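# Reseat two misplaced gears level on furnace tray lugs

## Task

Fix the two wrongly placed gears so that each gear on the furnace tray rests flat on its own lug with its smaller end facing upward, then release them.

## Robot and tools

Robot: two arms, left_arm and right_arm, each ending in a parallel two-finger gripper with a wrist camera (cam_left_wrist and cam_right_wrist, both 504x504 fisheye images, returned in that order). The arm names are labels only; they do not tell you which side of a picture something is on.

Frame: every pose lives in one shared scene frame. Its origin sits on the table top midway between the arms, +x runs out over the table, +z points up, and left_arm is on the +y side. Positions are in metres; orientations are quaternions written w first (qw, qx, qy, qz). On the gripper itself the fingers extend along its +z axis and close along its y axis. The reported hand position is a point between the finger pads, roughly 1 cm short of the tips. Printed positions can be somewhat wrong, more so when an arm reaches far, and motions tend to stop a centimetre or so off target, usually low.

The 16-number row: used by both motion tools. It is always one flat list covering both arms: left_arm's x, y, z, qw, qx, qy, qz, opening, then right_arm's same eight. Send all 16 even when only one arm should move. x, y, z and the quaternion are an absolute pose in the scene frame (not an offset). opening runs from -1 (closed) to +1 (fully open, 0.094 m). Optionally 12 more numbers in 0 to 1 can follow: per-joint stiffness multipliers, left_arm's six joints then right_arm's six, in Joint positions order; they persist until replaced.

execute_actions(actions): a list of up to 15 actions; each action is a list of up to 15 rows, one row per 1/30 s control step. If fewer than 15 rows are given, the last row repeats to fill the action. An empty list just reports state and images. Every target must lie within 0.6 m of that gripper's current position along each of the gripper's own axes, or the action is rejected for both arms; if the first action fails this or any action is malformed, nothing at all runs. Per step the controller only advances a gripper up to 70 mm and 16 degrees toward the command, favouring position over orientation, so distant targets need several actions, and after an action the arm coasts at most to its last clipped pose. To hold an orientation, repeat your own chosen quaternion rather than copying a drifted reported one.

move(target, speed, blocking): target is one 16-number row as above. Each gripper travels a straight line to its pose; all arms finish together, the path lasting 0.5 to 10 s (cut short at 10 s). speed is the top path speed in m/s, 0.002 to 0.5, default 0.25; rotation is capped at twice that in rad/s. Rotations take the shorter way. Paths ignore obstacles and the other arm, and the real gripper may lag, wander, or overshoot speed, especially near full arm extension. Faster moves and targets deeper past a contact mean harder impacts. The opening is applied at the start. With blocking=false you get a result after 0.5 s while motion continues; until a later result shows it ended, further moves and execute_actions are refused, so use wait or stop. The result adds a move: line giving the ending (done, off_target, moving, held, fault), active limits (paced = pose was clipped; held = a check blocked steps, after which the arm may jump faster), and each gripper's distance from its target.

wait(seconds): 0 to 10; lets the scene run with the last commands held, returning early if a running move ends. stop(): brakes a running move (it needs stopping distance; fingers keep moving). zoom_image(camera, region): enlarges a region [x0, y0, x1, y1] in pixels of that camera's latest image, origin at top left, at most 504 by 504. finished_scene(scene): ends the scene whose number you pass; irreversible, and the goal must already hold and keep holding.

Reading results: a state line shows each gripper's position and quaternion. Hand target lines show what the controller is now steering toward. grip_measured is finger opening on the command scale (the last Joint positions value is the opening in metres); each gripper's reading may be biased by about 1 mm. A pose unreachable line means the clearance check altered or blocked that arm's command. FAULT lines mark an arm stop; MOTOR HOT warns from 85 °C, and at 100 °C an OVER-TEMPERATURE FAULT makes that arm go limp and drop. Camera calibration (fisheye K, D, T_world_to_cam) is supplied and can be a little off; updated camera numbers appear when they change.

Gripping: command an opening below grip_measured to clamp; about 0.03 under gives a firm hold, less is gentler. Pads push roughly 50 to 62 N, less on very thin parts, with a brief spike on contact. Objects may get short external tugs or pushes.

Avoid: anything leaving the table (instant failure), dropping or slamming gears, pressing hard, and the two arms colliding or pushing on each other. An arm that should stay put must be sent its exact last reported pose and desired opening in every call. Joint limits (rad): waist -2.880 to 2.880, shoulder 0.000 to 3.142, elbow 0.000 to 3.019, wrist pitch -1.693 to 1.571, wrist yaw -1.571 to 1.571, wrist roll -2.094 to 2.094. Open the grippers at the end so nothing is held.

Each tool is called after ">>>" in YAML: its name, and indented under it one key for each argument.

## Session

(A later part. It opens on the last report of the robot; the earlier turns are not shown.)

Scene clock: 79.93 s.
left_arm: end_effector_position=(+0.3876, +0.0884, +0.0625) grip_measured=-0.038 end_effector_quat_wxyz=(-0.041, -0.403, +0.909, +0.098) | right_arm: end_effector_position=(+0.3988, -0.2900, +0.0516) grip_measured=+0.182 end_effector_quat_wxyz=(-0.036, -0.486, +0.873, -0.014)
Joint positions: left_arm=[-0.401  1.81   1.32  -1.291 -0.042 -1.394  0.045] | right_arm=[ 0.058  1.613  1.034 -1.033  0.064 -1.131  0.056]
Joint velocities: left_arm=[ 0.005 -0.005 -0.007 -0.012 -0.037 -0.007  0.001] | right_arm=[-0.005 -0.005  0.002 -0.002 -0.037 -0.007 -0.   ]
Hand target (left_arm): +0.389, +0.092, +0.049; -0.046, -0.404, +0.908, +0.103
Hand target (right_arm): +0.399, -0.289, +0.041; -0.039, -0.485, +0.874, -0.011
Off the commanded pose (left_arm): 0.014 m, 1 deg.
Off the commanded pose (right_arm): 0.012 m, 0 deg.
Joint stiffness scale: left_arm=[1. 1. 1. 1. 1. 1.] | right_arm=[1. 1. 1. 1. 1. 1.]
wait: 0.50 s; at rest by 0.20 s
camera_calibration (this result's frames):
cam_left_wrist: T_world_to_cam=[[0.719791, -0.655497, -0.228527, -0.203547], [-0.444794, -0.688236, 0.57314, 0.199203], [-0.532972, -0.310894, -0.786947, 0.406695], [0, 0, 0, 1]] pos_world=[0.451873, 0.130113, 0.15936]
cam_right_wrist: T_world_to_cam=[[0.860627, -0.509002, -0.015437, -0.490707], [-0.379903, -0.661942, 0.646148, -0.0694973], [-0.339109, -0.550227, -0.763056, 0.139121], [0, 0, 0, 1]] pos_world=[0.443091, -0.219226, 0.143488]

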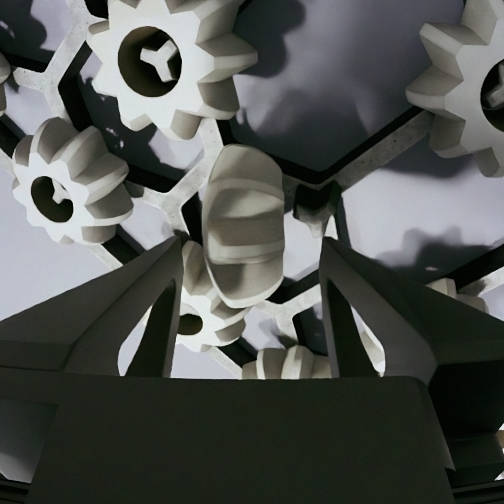

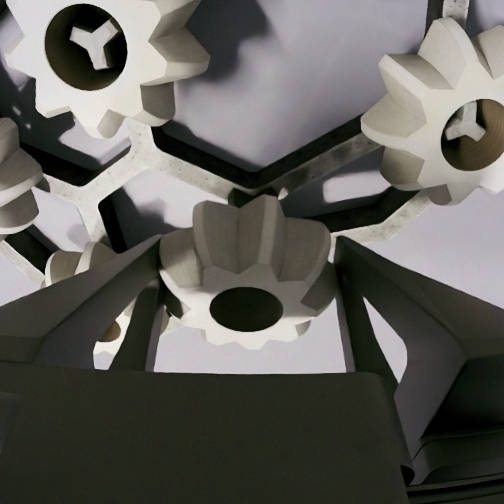

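>>> execute_actions:
  actions:
    - [[0.3891,0.0915,0.0484,-0.0460,-0.4041,0.9077,0.1034,-0.04,0.4050,-0.2900,0.0490,-0.0325,-0.4852,0.8736,-0.0160,0.14],[0.3887,0.0915,0.0478,-0.0460,-0.4041,0.9077,0.1034,-0.04,0.4110,-0.2909,0.0575,-0.0260,-0.4855,0.8736,-0.0207,0.14],[0.3883,0.0916,0.0472,-0.0460,-0.4041,0.9077,0.1034,-0.04,0.4171,-0.2918,0.0657,-0.0196,-0.4857,0.8737,-0.0254,0.14],[0.3879,0.0916,0.0466,-0.0460,-0.4041,0.9077,0.1034,-0.04,0.4177,-0.2919,0.0662,-0.0191,-0.4857,0.8737,-0.0258,0.14],[0.3875,0.0916,0.0460,-0.0460,-0.4041,0.9077,0.1034,-0.04,0.4183,-0.2919,0.0667,-0.0185,-0.4857,0.8737,-0.0262,0.14],[0.3871,0.0916,0.0454,-0.0460,-0.4041,0.9077,0.1034,-0.04,0.4189,-0.2920,0.0672,-0.0180,-0.4857,0.8738,-0.0265,0.14],[0.3867,0.0916,0.0448,-0.0460,-0.4041,0.9077,0.1034,-0.04,0.4195,-0.2920,0.0677,-0.0174,-0.4856,0.8738,-0.0269,0.14],[0.3863,0.0917,0.0441,-0.0460,-0.4041,0.9077,0.1034,-0.04,0.4201,-0.2921,0.0681,-0.0169,-0.4856,0.8738,-0.0273,0.14],[0.3860,0.0917,0.0435,-0.0460,-0.4041,0.9077,0.1034,-0.04,0.4207,-0.2922,0.0686,-0.0163,-0.4856,0.8738,-0.0277,0.14],[0.3856,0.0917,0.0429,-0.0460,-0.4041,0.9077,0.1034,-0.04,0.4213,-0.2922,0.0691,-0.0158,-0.4856,0.8739,-0.0281,0.14],[0.3852,0.0917,0.0423,-0.0460,-0.4041,0.9077,0.1034,-0.04,0.4219,-0.2923,0.0696,-0.0152,-0.4856,0.8739,-0.0284,0.14],[0.3848,0.0917,0.0417,-0.0460,-0.4041,0.9077,0.1034,-0.04,0.4225,-0.2923,0.0701,-0.0147,-0.4856,0.8739,-0.0288,0.14],[0.3844,0.0918,0.0411,-0.0460,-0.4041,0.9077,0.1034,-0.04,0.4231,-0.2924,0.0706,-0.0141,-0.4855,0.8739,-0.0292,0.14],[0.3840,0.0918,0.0405,-0.0460,-0.4041,0.9077,0.1034,-0.04,0.4237,-0.2925,0.0711,-0.0136,-0.4855,0.8740,-0.0296,0.14],[0.3836,0.0918,0.0399,-0.0460,-0.4041,0.9077,0.1034,-0.04,0.4243,-0.2925,0.0716,-0.0130,-0.4855,0.8740,-0.0300,0.14]]

>>> wait:
  seconds: 0.5

Scene clock: 89.60 s.
left_arm: end_effector_position=(+0.3840, +0.0906, +0.0547) grip_measured=-0.038 end_effector_quat_wxyz=(-0.041, -0.403, +0.909, +0.098) | right_arm: end_effector_position=(+0.3990, -0.2901, +0.0521) grip_measured=+0.182 end_effector_quat_wxyz=(-0.036, -0.486, +0.873, -0.014)
Joint positions: left_arm=[-0.401  1.81   1.297 -1.267 -0.042 -1.394  0.045] | right_arm=[ 0.058  1.613  1.036 -1.035  0.064 -1.131  0.056]
Joint velocities: left_arm=[ 0.005 -0.005 -0.032  0.056 -0.007 -0.022 -0.002] | right_arm=[-0.005  0.005  0.007 -0.007 -0.051 -0.007 -0.001]
Hand target (left_arm): +0.383, +0.092, +0.040; -0.046, -0.404, +0.908, +0.103
Hand target (right_arm): +0.423, -0.292, +0.072; -0.013, -0.485, +0.874, -0.030
Off the commanded pose (left_arm): 0.015 m, 1 deg.
Off the commanded pose (right_arm): 0.032 m, 3 deg.
Joint stiffness scale: left_arm=[1. 1. 1. 1. 1. 1.] | right_arm=[1. 1. 1. 1. 1. 1.]
camera_calibration (this result's frames):
cam_left_wrist: T_world_to_cam=[[0.719865, -0.655543, -0.228162, -0.201379], [-0.44498, -0.688121, 0.573134, 0.203675], [-0.532717, -0.311052, -0.787058, 0.399256], [0, 0, 0, 1]] pos_world=[0.448288, 0.13233, 0.151557]
cam_right_wrist: T_world_to_cam=[[0.860628, -0.508993, -0.0156316, -0.49092], [-0.379619, -0.661732, 0.646529, -0.0698689], [-0.339423, -0.550488, -0.762729, 0.139556], [0, 0, 0, 1]] pos_world=[0.443345, -0.219286, 0.143942]

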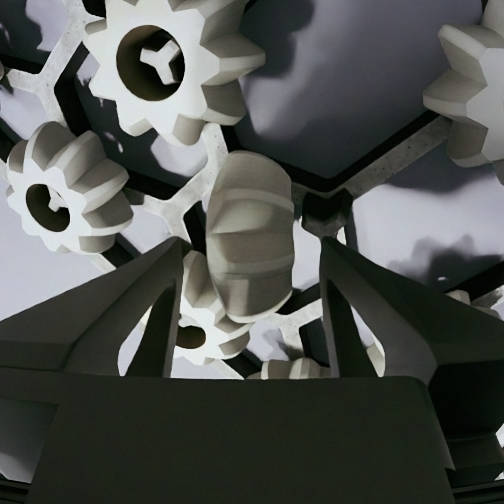

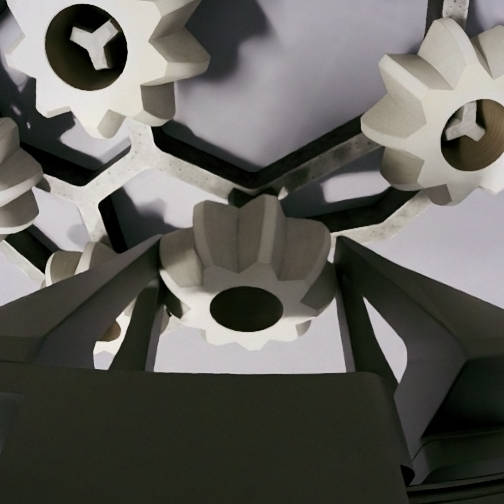

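Scene clock: 90.10 s.
left_arm: end_effector_position=(+0.3835, +0.0909, +0.0532) grip_measured=-0.038 end_effector_quat_wxyz=(-0.041, -0.403, +0.909, +0.098) | right_arm: end_effector_position=(+0.3990, -0.2901, +0.0521) grip_measured=+0.182 end_effector_quat_wxyz=(-0.036, -0.486, +0.873, -0.014)
Joint positions: left_arm=[-0.401  1.81   1.294 -1.263 -0.042 -1.394  0.045] | right_arm=[ 0.058  1.613  1.036 -1.035  0.064 -1.131  0.056]
Joint velocities: left_arm=[-0.005 -0.015  0.027  0.002 -0.11   0.11  -0.001] | right_arm=[-0.005 -0.005 -0.007 -0.007  0.037  0.007 -0.001]
Hand target (left_arm): +0.383, +0.092, +0.040; -0.046, -0.404, +0.908, +0.103
Hand target (right_arm): +0.423, -0.292, +0.072; -0.013, -0.485, +0.874, -0.030
Off the commanded pose (left_arm): 0.013 m, 1 deg.
Off the commanded pose (right_arm): 0.032 m, 3 deg.
Joint stiffness scale: left_arm=[1. 1. 1. 1. 1. 1.] | right_arm=[1. 1. 1. 1. 1. 1.]
wait: 0.50 s; at rest by 0.20 s
camera_calibration (this result's frames):
cam_left_wrist: T_world_to_cam=[[0.719791, -0.655497, -0.228527, -0.20109], [-0.444794, -0.688236, 0.57314, 0.20446], [-0.532972, -0.310894, -0.786947, 0.39798], [0, 0, 0, 1]] pos_world=[0.447798, 0.132632, 0.15005]
cam_right_wrist: T_world_to_cam=[[0.860628, -0.508993, -0.0156316, -0.49092], [-0.379619, -0.661732, 0.646529, -0.0698689], [-0.339423, -0.550488, -0.762729, 0.139556], [0, 0, 0, 1]] pos_world=[0.443345, -0.219286, 0.143942]

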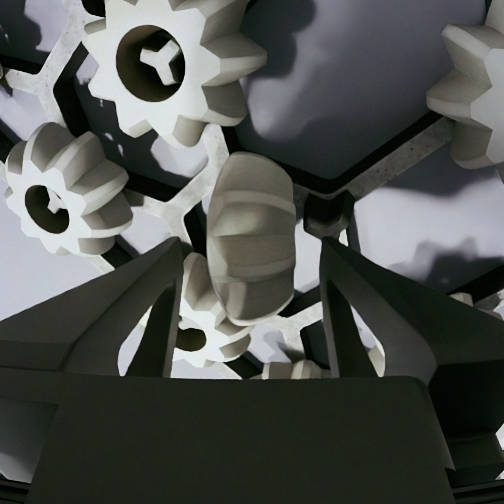

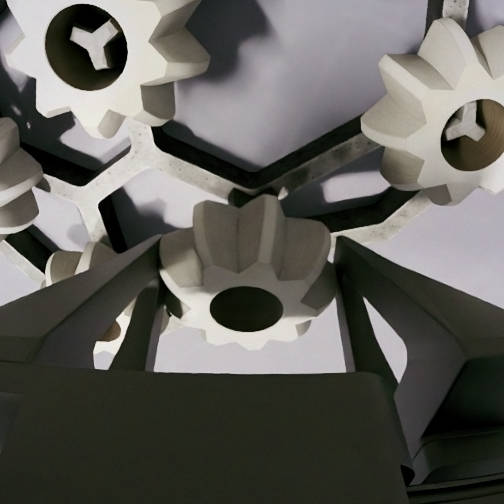

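>>> execute_actions:
  actions:
    - [[0.3836,0.0918,0.0399,-0.0460,-0.4041,0.9077,0.1034,-0.10,0.4247,-0.2925,0.0719,-0.0127,-0.4855,0.8740,-0.0302,0.14],[0.3836,0.0918,0.0399,-0.0460,-0.4041,0.9077,0.1034,-0.15,0.4250,-0.2926,0.0722,-0.0124,-0.4855,0.8740,-0.0305,0.14],[0.3836,0.0918,0.0399,-0.0460,-0.4041,0.9077,0.1034,-0.20,0.4254,-0.2926,0.0725,-0.0120,-0.4855,0.8740,-0.0307,0.14],[0.3836,0.0918,0.0399,-0.0460,-0.4041,0.9077,0.1034,-0.25,0.4257,-0.2927,0.0728,-0.0117,-0.4855,0.8741,-0.0309,0.14],[0.3836,0.0918,0.0399,-0.0460,-0.4041,0.9077,0.1034,-0.30,0.4261,-0.2927,0.0731,-0.0114,-0.4855,0.8741,-0.0311,0.14],[0.3836,0.0918,0.0398,-0.0458,-0.4041,0.9077,0.1031,-0.30,0.4264,-0.2927,0.0734,-0.0110,-0.4855,0.8741,-0.0314,0.14],[0.3835,0.0918,0.0397,-0.0456,-0.4042,0.9078,0.1027,-0.30,0.4268,-0.2928,0.0737,-0.0107,-0.4855,0.8741,-0.0316,0.14],[0.3835,0.0919,0.0396,-0.0453,-0.4042,0.9078,0.1024,-0.30,0.4271,-0.2928,0.0739,-0.0104,-0.4855,0.8741,-0.0318,0.14],[0.3835,0.0919,0.0395,-0.0451,-0.4042,0.9079,0.1021,-0.30,0.4275,-0.2929,0.0742,-0.0101,-0.4854,0.8741,-0.0320,0.14],[0.3835,0.0919,0.0394,-0.0449,-0.4043,0.9079,0.1017,-0.30,0.4278,-0.2929,0.0745,-0.0097,-0.4854,0.8741,-0.0323,0.14],[0.3834,0.0919,0.0393,-0.0447,-0.4043,0.9079,0.1014,-0.30,0.4282,-0.2929,0.0748,-0.0094,-0.4854,0.8742,-0.0325,0.14],[0.3834,0.0919,0.0393,-0.0445,-0.4043,0.9080,0.1011,-0.30,0.4285,-0.2930,0.0751,-0.0091,-0.4854,0.8742,-0.0327,0.14],[0.3834,0.0920,0.0392,-0.0442,-0.4044,0.9080,0.1008,-0.30,0.4289,-0.2930,0.0754,-0.0088,-0.4854,0.8742,-0.0329,0.14],[0.3833,0.0920,0.0391,-0.0440,-0.4044,0.9081,0.1004,-0.30,0.4292,-0.2931,0.0757,-0.0084,-0.4854,0.8742,-0.0332,0.14],[0.3833,0.0920,0.0390,-0.0438,-0.4044,0.9081,0.1001,-0.30,0.4296,-0.2931,0.0760,-0.0081,-0.4854,0.8742,-0.0334,0.14]]

>>> wait:
  seconds: 0.5

Scene clock: 91.97 s.
left_arm: end_effector_position=(+0.3833, +0.0911, +0.0511) grip_measured=-0.298 end_effector_quat_wxyz=(-0.040, -0.403, +0.909, +0.097) | right_arm: end_effector_position=(+0.3997, -0.2902, +0.0527) grip_measured=+0.182 end_effector_quat_wxyz=(-0.035, -0.486, +0.873, -0.014)
Joint positions: left_arm=[-0.401  1.81   1.288 -1.254 -0.042 -1.394  0.033] | right_arm=[ 0.058  1.613  1.038 -1.036  0.064 -1.131  0.056]
Joint velocities: left_arm=[ 0.005 -0.015 -0.046  0.017  0.051 -0.037 -0.001] | right_arm=[-0.005 -0.015  0.012  0.012 -0.007 -0.007  0.   ]
Hand target (left_arm): +0.383, +0.092, +0.039; -0.044, -0.404, +0.908, +0.100
Hand target (right_arm): +0.428, -0.293, +0.077; -0.008, -0.485, +0.874, -0.033
Off the commanded pose (left_arm): 0.012 m, 1 deg.
Off the commanded pose (right_arm): 0.038 m, 4 deg.
Joint stiffness scale: left_arm=[1. 1. 1. 1. 1. 1.] | right_arm=[1. 1. 1. 1. 1. 1.]
camera_calibration (this result's frames):
cam_left_wrist: T_world_to_cam=[[0.720454, -0.655907, -0.22524, -0.2017], [-0.446468, -0.687201, 0.573081, 0.206194], [-0.530673, -0.312316, -0.787938, 0.395573], [0, 0, 0, 1]] pos_world=[0.447294, 0.132944, 0.148091]
cam_right_wrist: T_world_to_cam=[[0.860646, -0.508995, -0.0145851, -0.491593], [-0.380354, -0.661645, 0.646186, -0.0697162], [-0.338556, -0.55059, -0.76304, 0.139838], [0, 0, 0, 1]] pos_world=[0.443914, -0.219353, 0.144581]

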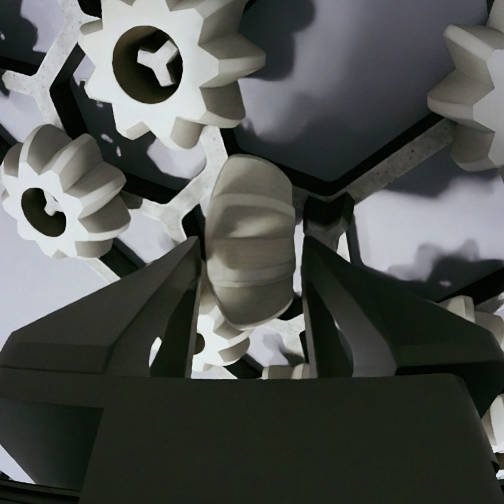

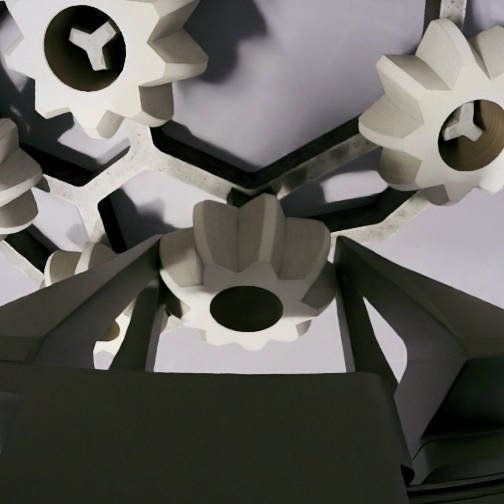

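Scene clock: 92.47 s.
left_arm: end_effector_position=(+0.3828, +0.0913, +0.0504) grip_measured=-0.298 end_effector_quat_wxyz=(-0.041, -0.403, +0.909, +0.097) | right_arm: end_effector_position=(+0.4014, -0.2904, +0.0539) grip_measured=+0.182 end_effector_quat_wxyz=(-0.034, -0.486, +0.873, -0.015)
Joint positions: left_arm=[-0.401  1.81   1.286 -1.252 -0.042 -1.394  0.033] | right_arm=[ 0.058  1.613  1.042 -1.036  0.064 -1.131  0.056]
Joint velocities: left_arm=[-0.024 -0.005 -0.002 -0.012  0.051  0.022  0.   ] | right_arm=[-0.015  0.005 -0.007 -0.002  0.007  0.066 -0.002]
Hand target (left_arm): +0.383, +0.092, +0.039; -0.044, -0.404, +0.908, +0.100
Hand target (right_arm): +0.428, -0.293, +0.077; -0.008, -0.485, +0.874, -0.033
Off the commanded pose (left_arm): 0.011 m, 1 deg.
Off the commanded pose (right_arm): 0.036 m, 4 deg.
Joint stiffness scale: left_arm=[1. 1. 1. 1. 1. 1.] | right_arm=[1. 1. 1. 1. 1. 1.]
wait: 0.50 s; at rest by 0.23 s
camera_calibration (this result's frames):
cam_left_wrist: T_world_to_cam=[[0.72038, -0.655862, -0.225605, -0.201317], [-0.446282, -0.687316, 0.573088, 0.206546], [-0.530928, -0.312158, -0.787828, 0.394918], [0, 0, 0, 1]] pos_world=[0.446875, 0.133203, 0.14734]
cam_right_wrist: T_world_to_cam=[[0.860694, -0.509001, -0.0110969, -0.493364], [-0.3828, -0.661357, 0.645036, -0.0688371], [-0.335663, -0.550931, -0.764071, 0.140008], [0, 0, 0, 1]] pos_world=[0.44528, -0.219514, 0.145903]

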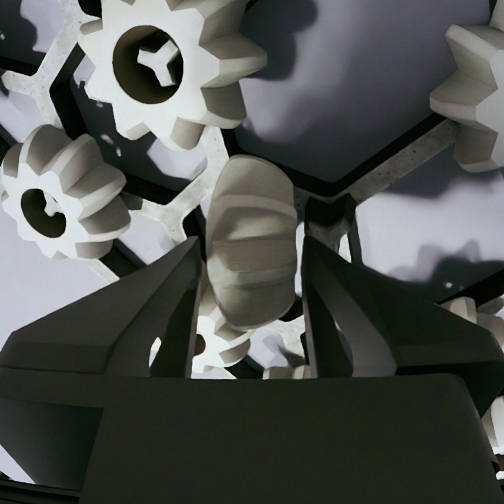

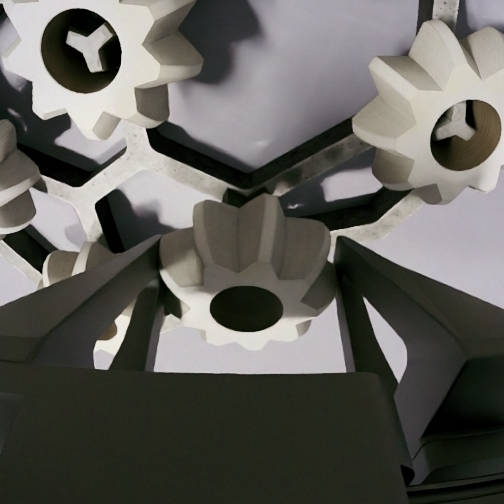

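>>> execute_actions:
  actions:
    - [[0.3833,0.0920,0.0390,-0.0438,-0.4044,0.9081,0.1001,-0.315,0.4298,-0.2928,0.0762,-0.0095,-0.4853,0.8740,-0.0357,0.14],[0.3833,0.0920,0.0390,-0.0438,-0.4044,0.9081,0.1001,-0.33,0.4300,-0.2925,0.0763,-0.0108,-0.4853,0.8739,-0.0380,0.14],[0.3833,0.0920,0.0390,-0.0438,-0.4044,0.9081,0.1001,-0.345,0.4302,-0.2922,0.0765,-0.0122,-0.4852,0.8737,-0.0403,0.14],[0.3833,0.0920,0.0390,-0.0438,-0.4044,0.9081,0.1001,-0.355,0.4305,-0.2919,0.0766,-0.0135,-0.4852,0.8735,-0.0426,0.14],[0.3833,0.0920,0.0390,-0.0438,-0.4044,0.9081,0.1001,-0.365,0.4307,-0.2916,0.0768,-0.0149,-0.4851,0.8734,-0.0449,0.14],[0.3833,0.0920,0.0390,-0.0438,-0.4044,0.9081,0.1001,-0.375,0.4309,-0.2913,0.0769,-0.0163,-0.4850,0.8732,-0.0472,0.14],[0.3833,0.0920,0.0390,-0.0438,-0.4044,0.9081,0.1001,-0.385,0.4311,-0.2910,0.0771,-0.0176,-0.4850,0.8730,-0.0495,0.14],[0.3833,0.0920,0.0390,-0.0438,-0.4044,0.9081,0.1001,-0.395,0.4313,-0.2906,0.0772,-0.0190,-0.4849,0.8729,-0.0518,0.14],[0.3833,0.0920,0.0390,-0.0438,-0.4044,0.9081,0.1001,-0.405,0.4315,-0.2903,0.0774,-0.0203,-0.4849,0.8727,-0.0541,0.14],[0.3833,0.0920,0.0390,-0.0438,-0.4044,0.9081,0.1001,-0.415,0.4317,-0.2900,0.0775,-0.0217,-0.4848,0.8725,-0.0564,0.14],[0.3833,0.0920,0.0390,-0.0438,-0.4044,0.9081,0.1001,-0.425,0.4319,-0.2897,0.0777,-0.0231,-0.4847,0.8724,-0.0587,0.14],[0.3833,0.0920,0.0390,-0.0438,-0.4044,0.9081,0.1001,-0.435,0.4322,-0.2894,0.0778,-0.0244,-0.4847,0.8722,-0.0610,0.14],[0.3833,0.0920,0.0390,-0.0438,-0.4044,0.9081,0.1001,-0.445,0.4324,-0.2891,0.0780,-0.0258,-0.4846,0.8720,-0.0633,0.14],[0.3833,0.0920,0.0390,-0.0438,-0.4044,0.9081,0.1001,-0.455,0.4326,-0.2888,0.0781,-0.0271,-0.4846,0.8719,-0.0656,0.14],[0.3833,0.0920,0.0390,-0.0438,-0.4044,0.9081,0.1001,-0.46,0.4328,-0.2885,0.0783,-0.0285,-0.4845,0.8717,-0.0679,0.14]]

>>> wait:
  seconds: 0.5

Scene clock: 94.43 s.
left_arm: end_effector_position=(+0.3828, +0.0913, +0.0504) grip_measured=-0.447 end_effector_quat_wxyz=(-0.041, -0.403, +0.909, +0.097) | right_arm: end_effector_position=(+0.4022, -0.2894, +0.0552) grip_measured=+0.182 end_effector_quat_wxyz=(-0.052, -0.490, +0.869, -0.044)
Joint positions: left_arm=[-0.401  1.81   1.286 -1.252 -0.042 -1.394  0.026] | right_arm=[ 0.088  1.613  1.042 -1.036  0.132 -1.111  0.056]
Joint velocities: left_arm=[ 0.005  0.005 -0.012 -0.017 -0.007  0.037 -0.003] | right_arm=[ 0.103 -0.024  0.027  0.007  0.154  0.051 -0.001]
Hand target (left_arm): +0.383, +0.092, +0.039; -0.044, -0.404, +0.908, +0.100
Hand target (right_arm): +0.431, -0.288, +0.079; -0.027, -0.484, +0.872, -0.068
Off the commanded pose (left_arm): 0.011 m, 1 deg.
Off the commanded pose (right_arm): 0.038 m, 4 deg.
Joint stiffness scale: left_arm=[1. 1. 1. 1. 1. 1.] | right_arm=[1. 1. 1. 1. 1. 1.]
camera_calibration (this result's frames):
cam_left_wrist: T_world_to_cam=[[0.72038, -0.655862, -0.225605, -0.201317], [-0.446282, -0.687316, 0.573088, 0.206546], [-0.530928, -0.312158, -0.787828, 0.394918], [0, 0, 0, 1]] pos_world=[0.446875, 0.133203, 0.14734]
cam_right_wrist: T_world_to_cam=[[0.867205, -0.497575, 0.0193649, -0.494539], [-0.371428, -0.620468, 0.690695, -0.0638833], [-0.331657, -0.606167, -0.722886, 0.121979], [0, 0, 0, 1]] pos_world=[0.445593, -0.211768, 0.141878]

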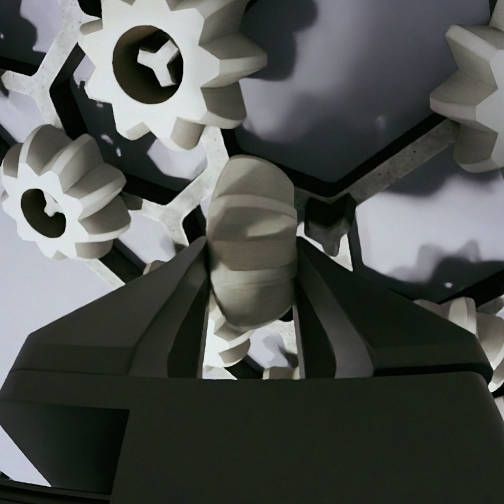

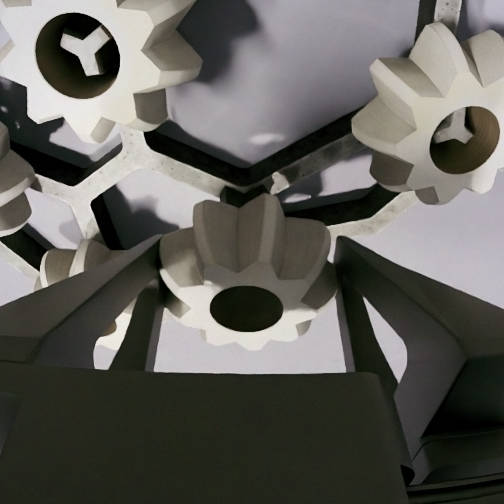

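Scene clock: 94.93 s.
left_arm: end_effector_position=(+0.3829, +0.0913, +0.0503) grip_measured=-0.448 end_effector_quat_wxyz=(-0.040, -0.403, +0.909, +0.097) | right_arm: end_effector_position=(+0.4047, -0.2872, +0.0567) grip_measured=+0.182 end_effector_quat_wxyz=(-0.051, -0.489, +0.870, -0.048)
Joint positions: left_arm=[-0.401  1.81   1.286 -1.252 -0.042 -1.394  0.026] | right_arm=[ 0.096  1.613  1.047 -1.036  0.137 -1.101  0.056]
Joint velocities: left_arm=[-0.015 -0.015 -0.027 -0.007 -0.022 -0.022 -0.001] | right_arm=[-0.005  0.005  0.012  0.002  0.051  0.051  0.001]
Hand target (left_arm): +0.383, +0.092, +0.039; -0.044, -0.404, +0.908, +0.100
Hand target (right_arm): +0.431, -0.288, +0.079; -0.027, -0.484, +0.872, -0.068
Off the commanded pose (left_arm): 0.011 m, 1 deg.
Off the commanded pose (right_arm): 0.035 m, 4 deg.
Joint stiffness scale: left_arm=[1. 1. 1. 1. 1. 1.] | right_arm=[1. 1. 1. 1. 1. 1.]
wait: 0.50 s; at rest by 0.30 s
camera_calibration (this result's frames):
cam_left_wrist: T_world_to_cam=[[0.720454, -0.655907, -0.22524, -0.201451], [-0.446468, -0.687201, 0.573081, 0.20662], [-0.530673, -0.312316, -0.787938, 0.394851], [0, 0, 0, 1]] pos_world=[0.446922, 0.133174, 0.147334]
cam_right_wrist: T_world_to_cam=[[0.86607, -0.499194, 0.0269612, -0.49604], [-0.376447, -0.615725, 0.692222, -0.0594035], [-0.328952, -0.609662, -0.721181, 0.123018], [0, 0, 0, 1]] pos_world=[0.44771, -0.209197, 0.143213]

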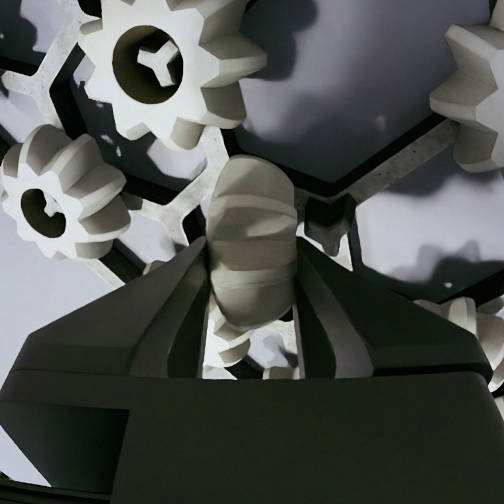

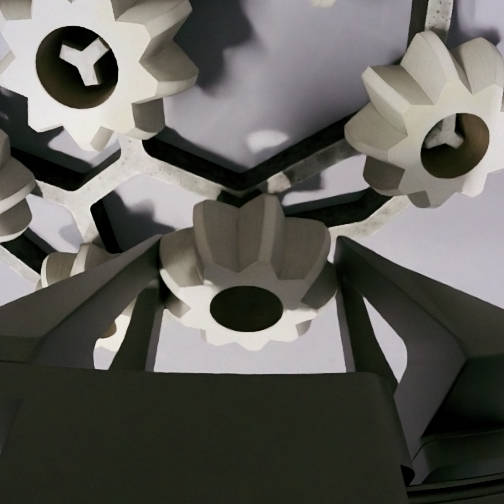

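>>> zoom_image:
  camera: "cam_right_wrist"
  region: [150, 130, 350, 360]

>>> zoom_image:
  camera: "cam_right_wrist"
  region: [0, 0, 200, 150]

>>> zoom_image:
  camera: "cam_right_wrist"
  region: [384, 80, 504, 200]

Region (150, 130, 350, 360) of cam_right_wrist's 504x504 image, scaled by 2.191, with more detail than that image has; it fills the left 438 columns of this view, and the rest is white.

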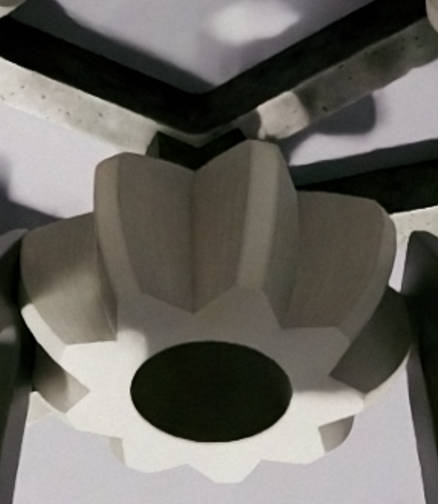

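Region (0, 0, 200, 150) of cam_right_wrist's 504x504 image, scaled by 2.520, with more detail than that image has; it fills the top 378 rows of this view, and the rest is white.

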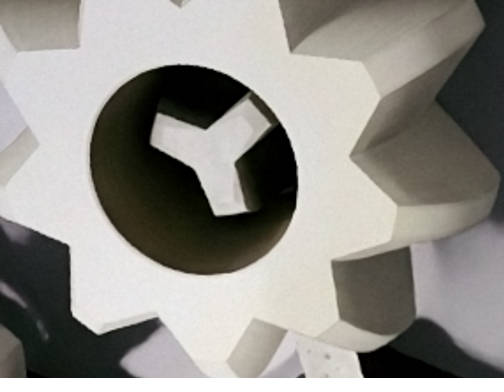

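Region (384, 80, 504, 200) of cam_right_wrist's 504x504 image, scaled by 4.200, with more detail than that image has.

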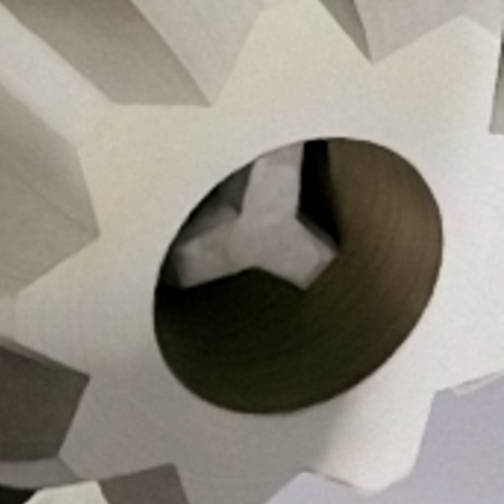

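>>> execute_actions:
  actions:
    - [[0.3833,0.0920,0.0390,-0.0438,-0.4044,0.9081,0.1001,-0.48,0.4270,-0.2876,0.0718,-0.0330,-0.4855,0.8713,-0.0615,0.14],[0.3833,0.0920,0.0390,-0.0438,-0.4044,0.9081,0.1001,-0.50,0.4213,-0.2866,0.0654,-0.0375,-0.4865,0.8709,-0.0552,0.14],[0.3833,0.0920,0.0390,-0.0438,-0.4044,0.9081,0.1001,-0.50,0.4156,-0.2857,0.0589,-0.0420,-0.4876,0.8706,-0.0488,0.14],[0.3833,0.0920,0.0390,-0.0438,-0.4044,0.9081,0.1001,-0.50,0.4099,-0.2847,0.0525,-0.0465,-0.4886,0.8702,-0.0425,0.14],[0.3860,0.0901,0.0451,-0.0406,-0.4045,0.9087,0.0957,-0.50,0.4042,-0.2838,0.0460,-0.0510,-0.4896,0.8698,-0.0361,0.14],[0.3887,0.0883,0.0513,-0.0373,-0.4045,0.9092,0.0914,-0.50,0.4042,-0.2838,0.0460,-0.0510,-0.4896,0.8698,-0.0361,0.14],[0.3915,0.0864,0.0574,-0.0341,-0.4046,0.9098,0.0870,-0.50,0.4042,-0.2838,0.0460,-0.0510,-0.4896,0.8698,-0.0361,0.14],[0.3942,0.0846,0.0635,-0.0309,-0.4046,0.9103,0.0826,-0.50,0.4042,-0.2838,0.0460,-0.0510,-0.4896,0.8698,-0.0361,0.14],[0.3969,0.0827,0.0697,-0.0276,-0.4047,0.9109,0.0783,-0.50,0.4042,-0.2838,0.0460,-0.0510,-0.4896,0.8698,-0.0361,0.14],[0.3996,0.0809,0.0758,-0.0244,-0.4047,0.9114,0.0739,-0.50,0.4042,-0.2838,0.0460,-0.0510,-0.4896,0.8698,-0.0361,0.14]]

>>> wait:
  seconds: 0.3

Scene clock: 102.00 s.
left_arm: end_effector_position=(+0.3829, +0.0913, +0.0503) grip_measured=-0.462 end_effector_quat_wxyz=(-0.040, -0.403, +0.909, +0.097) | right_arm: end_effector_position=(+0.4013, -0.2837, +0.0475) grip_measured=+0.182 end_effector_quat_wxyz=(-0.053, -0.489, +0.870, -0.036)
Joint positions: left_arm=[-0.401  1.81   1.286 -1.252 -0.042 -1.394  0.025] | right_arm=[ 0.096  1.628  1.037 -1.028  0.118 -1.101  0.056]
Joint velocities: left_arm=[ 0.005 -0.005  0.002 -0.007 -0.007 -0.051  0.001] | right_arm=[-0.015 -0.005 -0.022 -0.002  0.037 -0.037 -0.001]
Hand target (left_arm): +0.399, +0.082, +0.076; -0.024, -0.404, +0.911, +0.074
Hand target (right_arm): +0.404, -0.284, +0.046; -0.051, -0.490, +0.870, -0.036
Off the commanded pose (left_arm): 0.032 m, 3 deg.
Off the commanded pose (right_arm): 0.003 m, 0 deg.
Joint stiffness scale: left_arm=[1. 1. 1. 1. 1. 1.] | right_arm=[1. 1. 1. 1. 1. 1.]
camera_calibration (this result's frames):
cam_left_wrist: T_world_to_cam=[[0.720454, -0.655907, -0.22524, -0.201451], [-0.446468, -0.687201, 0.573081, 0.20662], [-0.530673, -0.312316, -0.787938, 0.394851], [0, 0, 0, 1]] pos_world=[0.446922, 0.133174, 0.147334]
cam_right_wrist: T_world_to_cam=[[0.865736, -0.500483, 0.00417735, -0.490312], [-0.366939, -0.629012, 0.685346, -0.0594311], [-0.340376, -0.594862, -0.728205, 0.12652], [0, 0, 0, 1]] pos_world=[0.445738, -0.207513, 0.134912]

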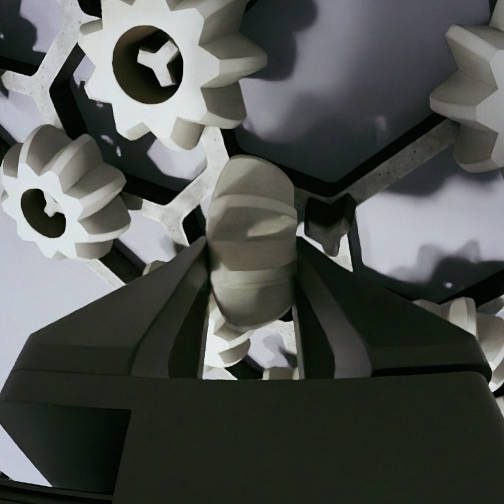

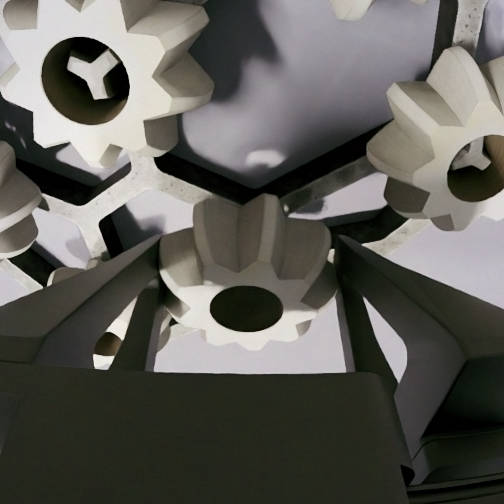

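Scene clock: 102.30 s.
left_arm: end_effector_position=(+0.3829, +0.0913, +0.0503) grip_measured=-0.462 end_effector_quat_wxyz=(-0.040, -0.403, +0.909, +0.097) | right_arm: end_effector_position=(+0.4013, -0.2837, +0.0475) grip_measured=+0.182 end_effector_quat_wxyz=(-0.053, -0.489, +0.870, -0.036)
Joint positions: left_arm=[-0.401  1.81   1.286 -1.252 -0.042 -1.394  0.025] | right_arm=[ 0.096  1.628  1.037 -1.028  0.118 -1.101  0.056]
Joint velocities: left_arm=[-0.024 -0.005  0.002 -0.017  0.007  0.007  0.001] | right_arm=[-0.015 -0.005  0.007  0.007  0.051  0.022 -0.001]
Hand target (left_arm): +0.399, +0.082, +0.076; -0.024, -0.404, +0.911, +0.074
Hand target (right_arm): +0.404, -0.284, +0.046; -0.051, -0.490, +0.870, -0.036
Off the commanded pose (left_arm): 0.032 m, 3 deg.
Off the commanded pose (right_arm): 0.003 m, 0 deg.
Joint stiffness scale: left_arm=[1. 1. 1. 1. 1. 1.] | right_arm=[1. 1. 1. 1. 1. 1.]
wait: 0.30 s; at rest by 0.17 s
camera_calibration (this result's frames):
cam_left_wrist: T_world_to_cam=[[0.720454, -0.655907, -0.22524, -0.201451], [-0.446468, -0.687201, 0.573081, 0.20662], [-0.530673, -0.312316, -0.787938, 0.394851], [0, 0, 0, 1]] pos_world=[0.446922, 0.133174, 0.147334]
cam_right_wrist: T_world_to_cam=[[0.865736, -0.500483, 0.00417735, -0.490312], [-0.366939, -0.629012, 0.685346, -0.0594311], [-0.340376, -0.594862, -0.728205, 0.12652], [0, 0, 0, 1]] pos_world=[0.445738, -0.207513, 0.134912]

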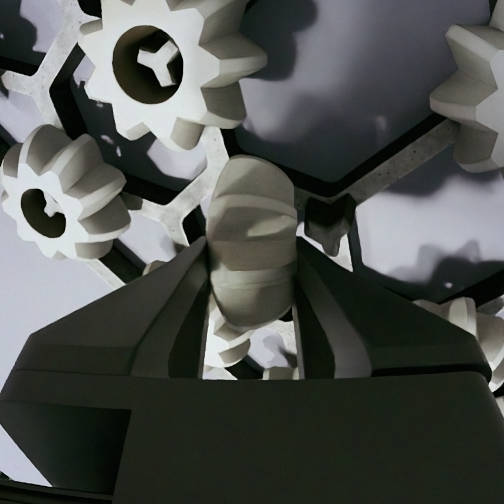

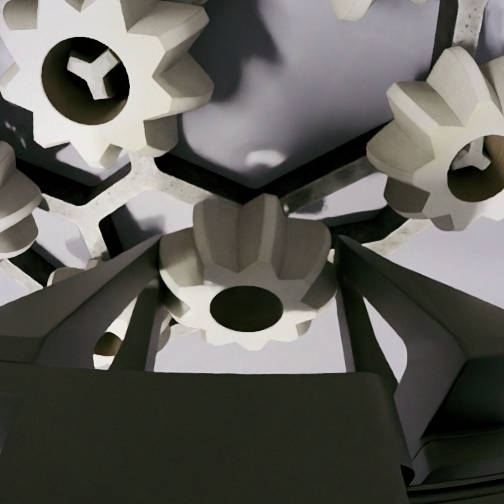

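>>> execute_actions:
  actions:
    - [[0.3997,0.0808,0.0764,-0.0244,-0.4047,0.9114,0.0739,-0.50,0.4046,-0.2839,0.0459,-0.0508,-0.4895,0.8698,-0.0367,0.14],[0.3998,0.0808,0.0770,-0.0244,-0.4047,0.9114,0.0739,-0.50,0.4049,-0.2841,0.0458,-0.0507,-0.4894,0.8699,-0.0373,0.14],[0.3999,0.0807,0.0776,-0.0244,-0.4047,0.9114,0.0739,-0.50,0.4053,-0.2842,0.0457,-0.0505,-0.4894,0.8699,-0.0378,0.14],[0.4000,0.0806,0.0782,-0.0244,-0.4047,0.9114,0.0739,-0.50,0.4057,-0.2844,0.0456,-0.0504,-0.4893,0.8699,-0.0384,0.14],[0.4001,0.0806,0.0788,-0.0244,-0.4047,0.9114,0.0739,-0.50,0.4060,-0.2845,0.0455,-0.0502,-0.4892,0.8699,-0.0390,0.14],[0.4002,0.0805,0.0794,-0.0244,-0.4047,0.9114,0.0739,-0.50,0.4064,-0.2846,0.0454,-0.0500,-0.4891,0.8700,-0.0396,0.14],[0.4003,0.0804,0.0800,-0.0244,-0.4047,0.9114,0.0739,-0.50,0.4068,-0.2848,0.0453,-0.0499,-0.4890,0.8700,-0.0402,0.14],[0.4004,0.0804,0.0806,-0.0244,-0.4047,0.9114,0.0739,-0.50,0.4071,-0.2849,0.0452,-0.0497,-0.4890,0.8700,-0.0407,0.14],[0.4005,0.0803,0.0812,-0.0244,-0.4047,0.9114,0.0739,-0.50,0.4075,-0.2851,0.0451,-0.0496,-0.4889,0.8700,-0.0413,0.14],[0.4006,0.0802,0.0818,-0.0244,-0.4047,0.9114,0.0739,-0.50,0.4079,-0.2852,0.0450,-0.0494,-0.4888,0.8701,-0.0419,0.14],[0.4007,0.0802,0.0824,-0.0244,-0.4047,0.9114,0.0739,-0.50,0.4082,-0.2853,0.0449,-0.0492,-0.4887,0.8701,-0.0425,0.14],[0.4008,0.0801,0.0830,-0.0244,-0.4047,0.9114,0.0739,-0.50,0.4086,-0.2855,0.0448,-0.0491,-0.4886,0.8701,-0.0431,0.14],[0.4009,0.0800,0.0836,-0.0244,-0.4047,0.9114,0.0739,-0.50,0.4090,-0.2856,0.0447,-0.0489,-0.4886,0.8701,-0.0436,0.14],[0.4010,0.0800,0.0842,-0.0244,-0.4047,0.9114,0.0739,-0.50,0.4093,-0.2858,0.0446,-0.0488,-0.4885,0.8702,-0.0442,0.14],[0.4011,0.0799,0.0848,-0.0244,-0.4047,0.9114,0.0739,-0.50,0.4097,-0.2859,0.0445,-0.0486,-0.4884,0.8702,-0.0448,0.14]]

>>> wait:
  seconds: 0.4

Scene clock: 104.90 s.
left_arm: end_effector_position=(+0.3825, +0.0915, +0.0523) grip_measured=-0.462 end_effector_quat_wxyz=(-0.042, -0.403, +0.909, +0.099) | right_arm: end_effector_position=(+0.4040, -0.2846, +0.0463) grip_measured=+0.182 end_effector_quat_wxyz=(-0.050, -0.489, +0.870, -0.040)
Joint positions: left_arm=[-0.401  1.81   1.291 -1.262 -0.042 -1.394  0.025] | right_arm=[ 0.096  1.631  1.037 -1.016  0.122 -1.101  0.056]
Joint velocities: left_arm=[ 0.024 -0.005  0.017 -0.061 -0.037 -0.022 -0.   ] | right_arm=[-0.005  0.024  0.012  0.042 -0.022 -0.007  0.001]
Hand target (left_arm): +0.400, +0.081, +0.085; -0.024, -0.404, +0.911, +0.073
Hand target (right_arm): +0.410, -0.286, +0.045; -0.048, -0.488, +0.870, -0.045
Off the commanded pose (left_arm): 0.039 m, 4 deg.
Off the commanded pose (right_arm): 0.006 m, 1 deg.
Joint stiffness scale: left_arm=[1. 1. 1. 1. 1. 1.] | right_arm=[1. 1. 1. 1. 1. 1.]
camera_calibration (this result's frames):
cam_left_wrist: T_world_to_cam=[[0.719344, -0.655221, -0.230716, -0.199956], [-0.443678, -0.688926, 0.573176, 0.204589], [-0.534503, -0.309947, -0.786282, 0.397414], [0, 0, 0, 1]] pos_world=[0.447028, 0.133109, 0.14908]
cam_right_wrist: T_world_to_cam=[[0.86574, -0.500297, 0.0140813, -0.493459], [-0.37288, -0.625974, 0.684921, -0.054845], [-0.333849, -0.598214, -0.728481, 0.122417], [0, 0, 0, 1]] pos_world=[0.447625, -0.207976, 0.133691]

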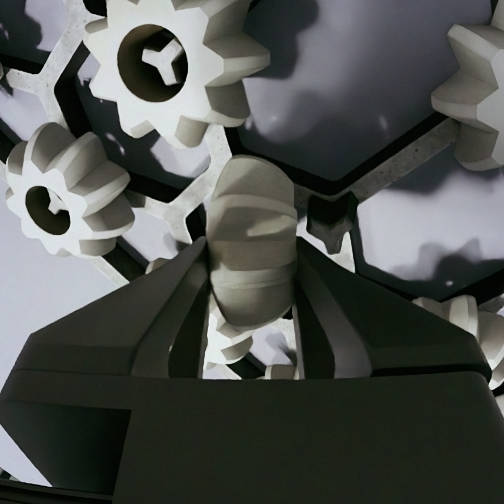

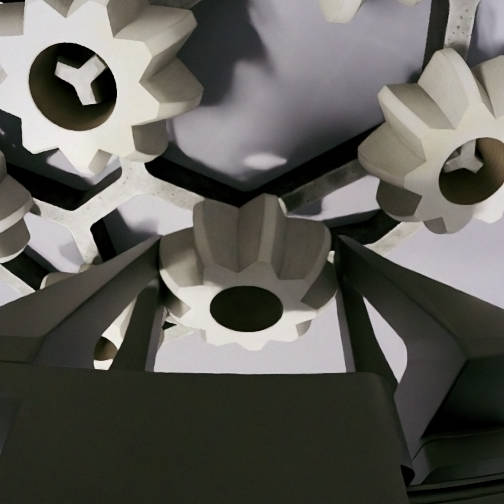

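Scene clock: 105.30 s.
left_arm: end_effector_position=(+0.3823, +0.0917, +0.0529) grip_measured=-0.462 end_effector_quat_wxyz=(-0.043, -0.403, +0.909, +0.100) | right_arm: end_effector_position=(+0.4043, -0.2848, +0.0454) grip_measured=+0.182 end_effector_quat_wxyz=(-0.050, -0.489, +0.870, -0.040)
Joint positions: left_arm=[-0.401  1.81   1.292 -1.266 -0.042 -1.394  0.025] | right_arm=[ 0.096  1.633  1.037 -1.014  0.123 -1.101  0.056]
Joint velocities: left_arm=[-0.005 -0.005 -0.002 -0.007 -0.007 -0.095 -0.   ] | right_arm=[-0.005  0.005 -0.012  0.007 -0.037 -0.007 -0.   ]
Hand target (left_arm): +0.400, +0.081, +0.085; -0.024, -0.404, +0.911, +0.073
Hand target (right_arm): +0.410, -0.286, +0.045; -0.048, -0.488, +0.870, -0.045
Off the commanded pose (left_arm): 0.039 m, 4 deg.
Off the commanded pose (right_arm): 0.006 m, 1 deg.
Joint stiffness scale: left_arm=[1. 1. 1. 1. 1. 1.] | right_arm=[1. 1. 1. 1. 1. 1.]
wait: 0.40 s; at rest by 0.17 s
camera_calibration (this result's frames):
cam_left_wrist: T_world_to_cam=[[0.718893, -0.654942, -0.232905, -0.1993], [-0.442562, -0.689616, 0.573209, 0.203862], [-0.536033, -0.309001, -0.785612, 0.398292], [0, 0, 0, 1]] pos_world=[0.446994, 0.133129, 0.14963]
cam_right_wrist: T_world_to_cam=[[0.865755, -0.50026, 0.0144092, -0.493843], [-0.37282, -0.625464, 0.685419, -0.0540863], [-0.333875, -0.598778, -0.728006, 0.121601], [0, 0, 0, 1]] pos_world=[0.447983, -0.208067, 0.132714]

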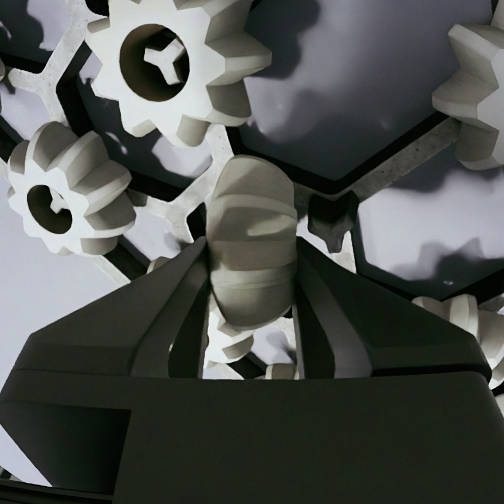

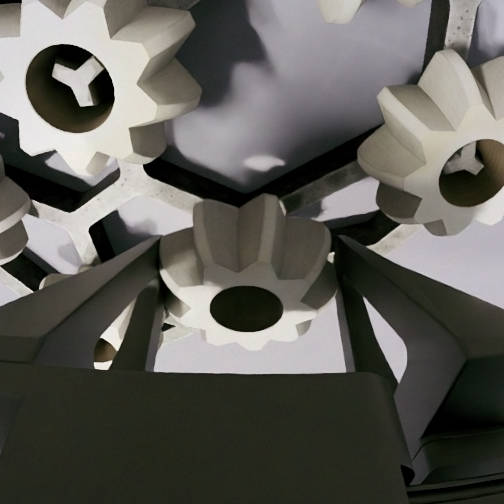

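>>> execute_actions:
  actions:
    - [[0.4013,0.0798,0.0858,-0.0244,-0.4047,0.9114,0.0739,-0.50,0.4097,-0.2859,0.0441,-0.0490,-0.4884,0.8702,-0.0446,0.14],[0.4015,0.0797,0.0868,-0.0244,-0.4047,0.9114,0.0739,-0.50,0.4097,-0.2859,0.0437,-0.0493,-0.4884,0.8702,-0.0443,0.14],[0.4017,0.0795,0.0878,-0.0244,-0.4047,0.9114,0.0739,-0.50,0.4097,-0.2859,0.0433,-0.0497,-0.4885,0.8701,-0.0441,0.14],[0.4019,0.0794,0.0888,-0.0244,-0.4047,0.9114,0.0739,-0.50,0.4097,-0.2859,0.0429,-0.0500,-0.4885,0.8701,-0.0439,0.14],[0.4021,0.0793,0.0898,-0.0244,-0.4047,0.9114,0.0739,-0.50,0.4097,-0.2859,0.0425,-0.0504,-0.4885,0.8701,-0.0437,0.14],[0.4023,0.0792,0.0910,-0.0244,-0.4047,0.9114,0.0739,-0.50,0.4096,-0.2859,0.0420,-0.0507,-0.4885,0.8701,-0.0434,0.14],[0.4025,0.0790,0.0922,-0.0244,-0.4047,0.9114,0.0739,-0.50,0.4096,-0.2859,0.0416,-0.0511,-0.4885,0.8701,-0.0432,0.14],[0.4027,0.0789,0.0934,-0.0244,-0.4047,0.9114,0.0739,-0.50,0.4096,-0.2859,0.0412,-0.0514,-0.4885,0.8700,-0.0430,0.14],[0.4029,0.0788,0.0946,-0.0244,-0.4047,0.9114,0.0739,-0.50,0.4096,-0.2859,0.0408,-0.0518,-0.4886,0.8700,-0.0428,0.14],[0.4031,0.0787,0.0958,-0.0244,-0.4047,0.9114,0.0739,-0.50,0.4096,-0.2859,0.0404,-0.0521,-0.4886,0.8700,-0.0425,0.14],[0.4033,0.0785,0.0972,-0.0244,-0.4047,0.9114,0.0739,-0.50,0.4096,-0.2859,0.0400,-0.0525,-0.4886,0.8700,-0.0423,0.14],[0.4035,0.0784,0.0986,-0.0244,-0.4047,0.9114,0.0739,-0.50,0.4096,-0.2859,0.0396,-0.0528,-0.4886,0.8700,-0.0421,0.14],[0.4037,0.0783,0.1000,-0.0244,-0.4047,0.9114,0.0739,-0.50,0.4096,-0.2859,0.0392,-0.0532,-0.4886,0.8699,-0.0419,0.14],[0.4039,0.0782,0.1014,-0.0244,-0.4047,0.9114,0.0739,-0.50,0.4095,-0.2859,0.0388,-0.0535,-0.4886,0.8699,-0.0416,0.14],[0.4041,0.0780,0.1028,-0.0244,-0.4047,0.9114,0.0739,-0.50,0.4095,-0.2859,0.0384,-0.0539,-0.4887,0.8699,-0.0414,0.14]]
    - [[0.4043,0.0779,0.1043,-0.0244,-0.4047,0.9114,0.0739,-0.50,0.4095,-0.2859,0.0379,-0.0542,-0.4887,0.8699,-0.0412,0.14],[0.4045,0.0778,0.1058,-0.0244,-0.4047,0.9114,0.0739,-0.50,0.4095,-0.2859,0.0375,-0.0546,-0.4887,0.8699,-0.0409,0.14],[0.4047,0.0777,0.1073,-0.0244,-0.4047,0.9114,0.0739,-0.50,0.4095,-0.2859,0.0371,-0.0549,-0.4887,0.8698,-0.0407,0.14],[0.4049,0.0775,0.1088,-0.0244,-0.4047,0.9114,0.0739,-0.50,0.4095,-0.2859,0.0367,-0.0553,-0.4887,0.8698,-0.0405,0.14],[0.4051,0.0774,0.1103,-0.0244,-0.4047,0.9114,0.0739,-0.50,0.4095,-0.2859,0.0363,-0.0556,-0.4887,0.8698,-0.0403,0.14],[0.4053,0.0773,0.1118,-0.0244,-0.4047,0.9114,0.0739,-0.50,0.4095,-0.2859,0.0359,-0.0560,-0.4888,0.8698,-0.0400,0.14],[0.4055,0.0772,0.1133,-0.0244,-0.4047,0.9114,0.0739,-0.50,0.4094,-0.2859,0.0355,-0.0563,-0.4888,0.8698,-0.0398,0.14],[0.4057,0.0770,0.1148,-0.0244,-0.4047,0.9114,0.0739,-0.50,0.4094,-0.2859,0.0351,-0.0567,-0.4888,0.8697,-0.0396,0.14],[0.4059,0.0769,0.1163,-0.0244,-0.4047,0.9114,0.0739,-0.50,0.4094,-0.2859,0.0347,-0.0570,-0.4888,0.8697,-0.0394,0.14],[0.4061,0.0768,0.1178,-0.0244,-0.4047,0.9114,0.0739,-0.50,0.4094,-0.2859,0.0343,-0.0574,-0.4888,0.8697,-0.0391,0.14],[0.4063,0.0767,0.1193,-0.0244,-0.4047,0.9114,0.0739,-0.50,0.4094,-0.2859,0.0338,-0.0577,-0.4888,0.8697,-0.0389,0.14],[0.4065,0.0765,0.1208,-0.0244,-0.4047,0.9114,0.0739,-0.50,0.4094,-0.2859,0.0334,-0.0581,-0.4889,0.8697,-0.0387,0.14],[0.4067,0.0764,0.1223,-0.0244,-0.4047,0.9114,0.0739,-0.50,0.4094,-0.2859,0.0330,-0.0584,-0.4889,0.8696,-0.0385,0.14],[0.4069,0.0763,0.1238,-0.0244,-0.4047,0.9114,0.0739,-0.50,0.4094,-0.2859,0.0326,-0.0588,-0.4889,0.8696,-0.0382,0.14],[0.4071,0.0762,0.1250,-0.0244,-0.4047,0.9114,0.0739,-0.50,0.4094,-0.2859,0.0322,-0.0591,-0.4889,0.8696,-0.0380,0.14]]

>>> wait:
  seconds: 0.4

Scene clock: 107.70 s.
left_arm: end_effector_position=(+0.3878, +0.0883, +0.0783) grip_measured=-0.462 end_effector_quat_wxyz=(-0.050, -0.402, +0.907, +0.110) | right_arm: end_effector_position=(+0.4029, -0.2847, +0.0335) grip_measured=+0.182 end_effector_quat_wxyz=(-0.061, -0.489, +0.869, -0.034)
Joint positions: left_arm=[-0.401  1.81   1.363 -1.363 -0.042 -1.394  0.025] | right_arm=[ 0.096  1.663  1.037 -1.008  0.123 -1.101  0.056]
Joint velocities: left_arm=[-0.015 -0.005  0.066 -0.105 -0.007 -0.007  0.   ] | right_arm=[-0.005  0.024 -0.007  0.017  0.022 -0.022  0.   ]
Hand target (left_arm): +0.405, +0.078, +0.125; -0.024, -0.404, +0.911, +0.073
Hand target (right_arm): +0.409, -0.286, +0.032; -0.059, -0.489, +0.870, -0.038
Off the commanded pose (left_arm): 0.052 m, 5 deg.
Off the commanded pose (right_arm): 0.007 m, 1 deg.
Joint stiffness scale: left_arm=[1. 1. 1. 1. 1. 1.] | right_arm=[1. 1. 1. 1. 1. 1.]
camera_calibration (this result's frames):
cam_left_wrist: T_world_to_cam=[[0.713565, -0.651647, -0.257257, -0.195878], [-0.430099, -0.697322, 0.573373, 0.185217], [-0.553028, -0.298493, -0.777857, 0.42521], [0, 0, 0, 1]] pos_world=[0.454586, 0.128435, 0.174164]
cam_right_wrist: T_world_to_cam=[[0.86585, -0.500248, -0.00746751, -0.491733], [-0.356008, -0.626543, 0.693326, -0.0537878], [-0.351514, -0.597658, -0.720585, 0.119691], [0, 0, 0, 1]] pos_world=[0.448691, -0.208155, 0.119868]

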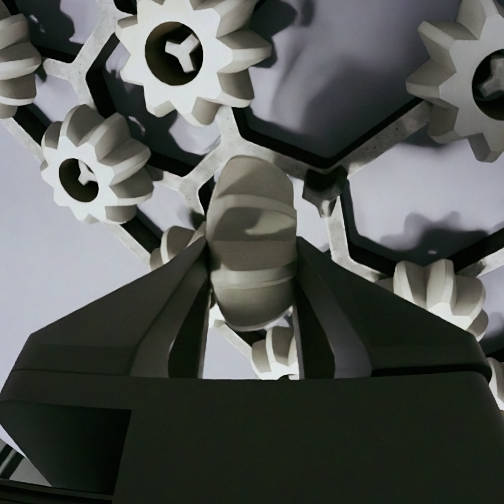

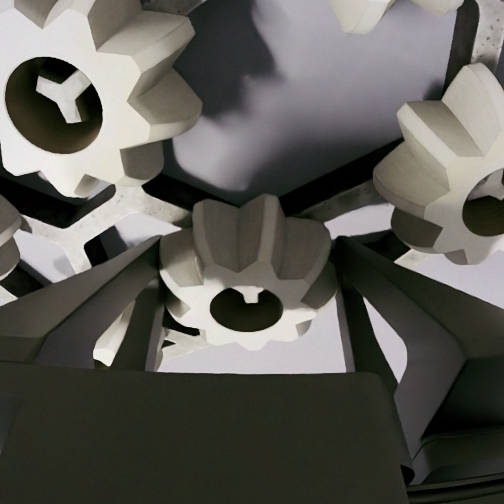

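Scene clock: 108.10 s.
left_arm: end_effector_position=(+0.3887, +0.0877, +0.0816) grip_measured=-0.462 end_effector_quat_wxyz=(-0.049, -0.402, +0.907, +0.110) | right_arm: end_effector_position=(+0.4029, -0.2848, +0.0330) grip_measured=+0.182 end_effector_quat_wxyz=(-0.061, -0.489, +0.869, -0.033)
Joint positions: left_arm=[-0.401  1.808  1.369 -1.37  -0.042 -1.394  0.025] | right_arm=[ 0.096  1.664  1.037 -1.008  0.124 -1.101  0.056]
Joint velocities: left_arm=[-0.024 -0.015 -0.002 -0.007 -0.022  0.007  0.001] | right_arm=[-0.005 -0.005 -0.002 -0.017 -0.051 -0.066 -0.   ]
Hand target (left_arm): +0.405, +0.078, +0.125; -0.024, -0.404, +0.911, +0.073
Hand target (right_arm): +0.409, -0.286, +0.032; -0.059, -0.489, +0.870, -0.038
Off the commanded pose (left_arm): 0.049 m, 5 deg.
Off the commanded pose (right_arm): 0.007 m, 1 deg.
Joint stiffness scale: left_arm=[1. 1. 1. 1. 1. 1.] | right_arm=[1. 1. 1. 1. 1. 1.]
wait: 0.40 s; at rest by 0.27 s
camera_calibration (this result's frames):
cam_left_wrist: T_world_to_cam=[[0.713898, -0.651853, -0.255808, -0.196205], [-0.430843, -0.696862, 0.573374, 0.183576], [-0.552019, -0.299117, -0.778334, 0.427787], [0, 0, 0, 1]] pos_world=[0.455309, 0.127988, 0.177513]
cam_right_wrist: T_world_to_cam=[[0.865856, -0.50023, -0.00799256, -0.491728], [-0.355445, -0.626331, 0.693807, -0.0537051], [-0.352069, -0.597896, -0.720116, 0.11946], [0, 0, 0, 1]] pos_world=[0.448734, -0.208189, 0.119356]

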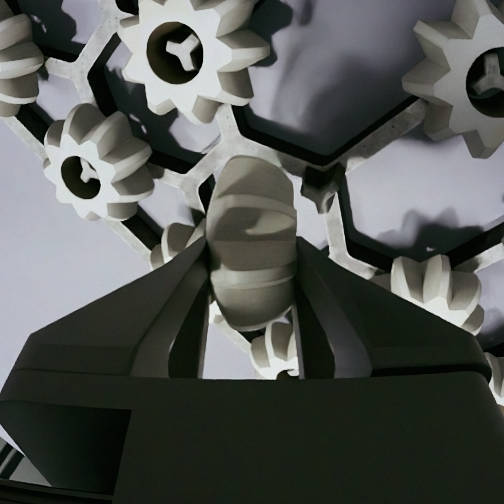

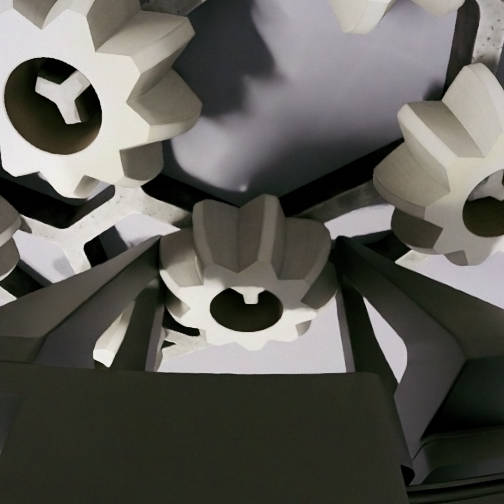

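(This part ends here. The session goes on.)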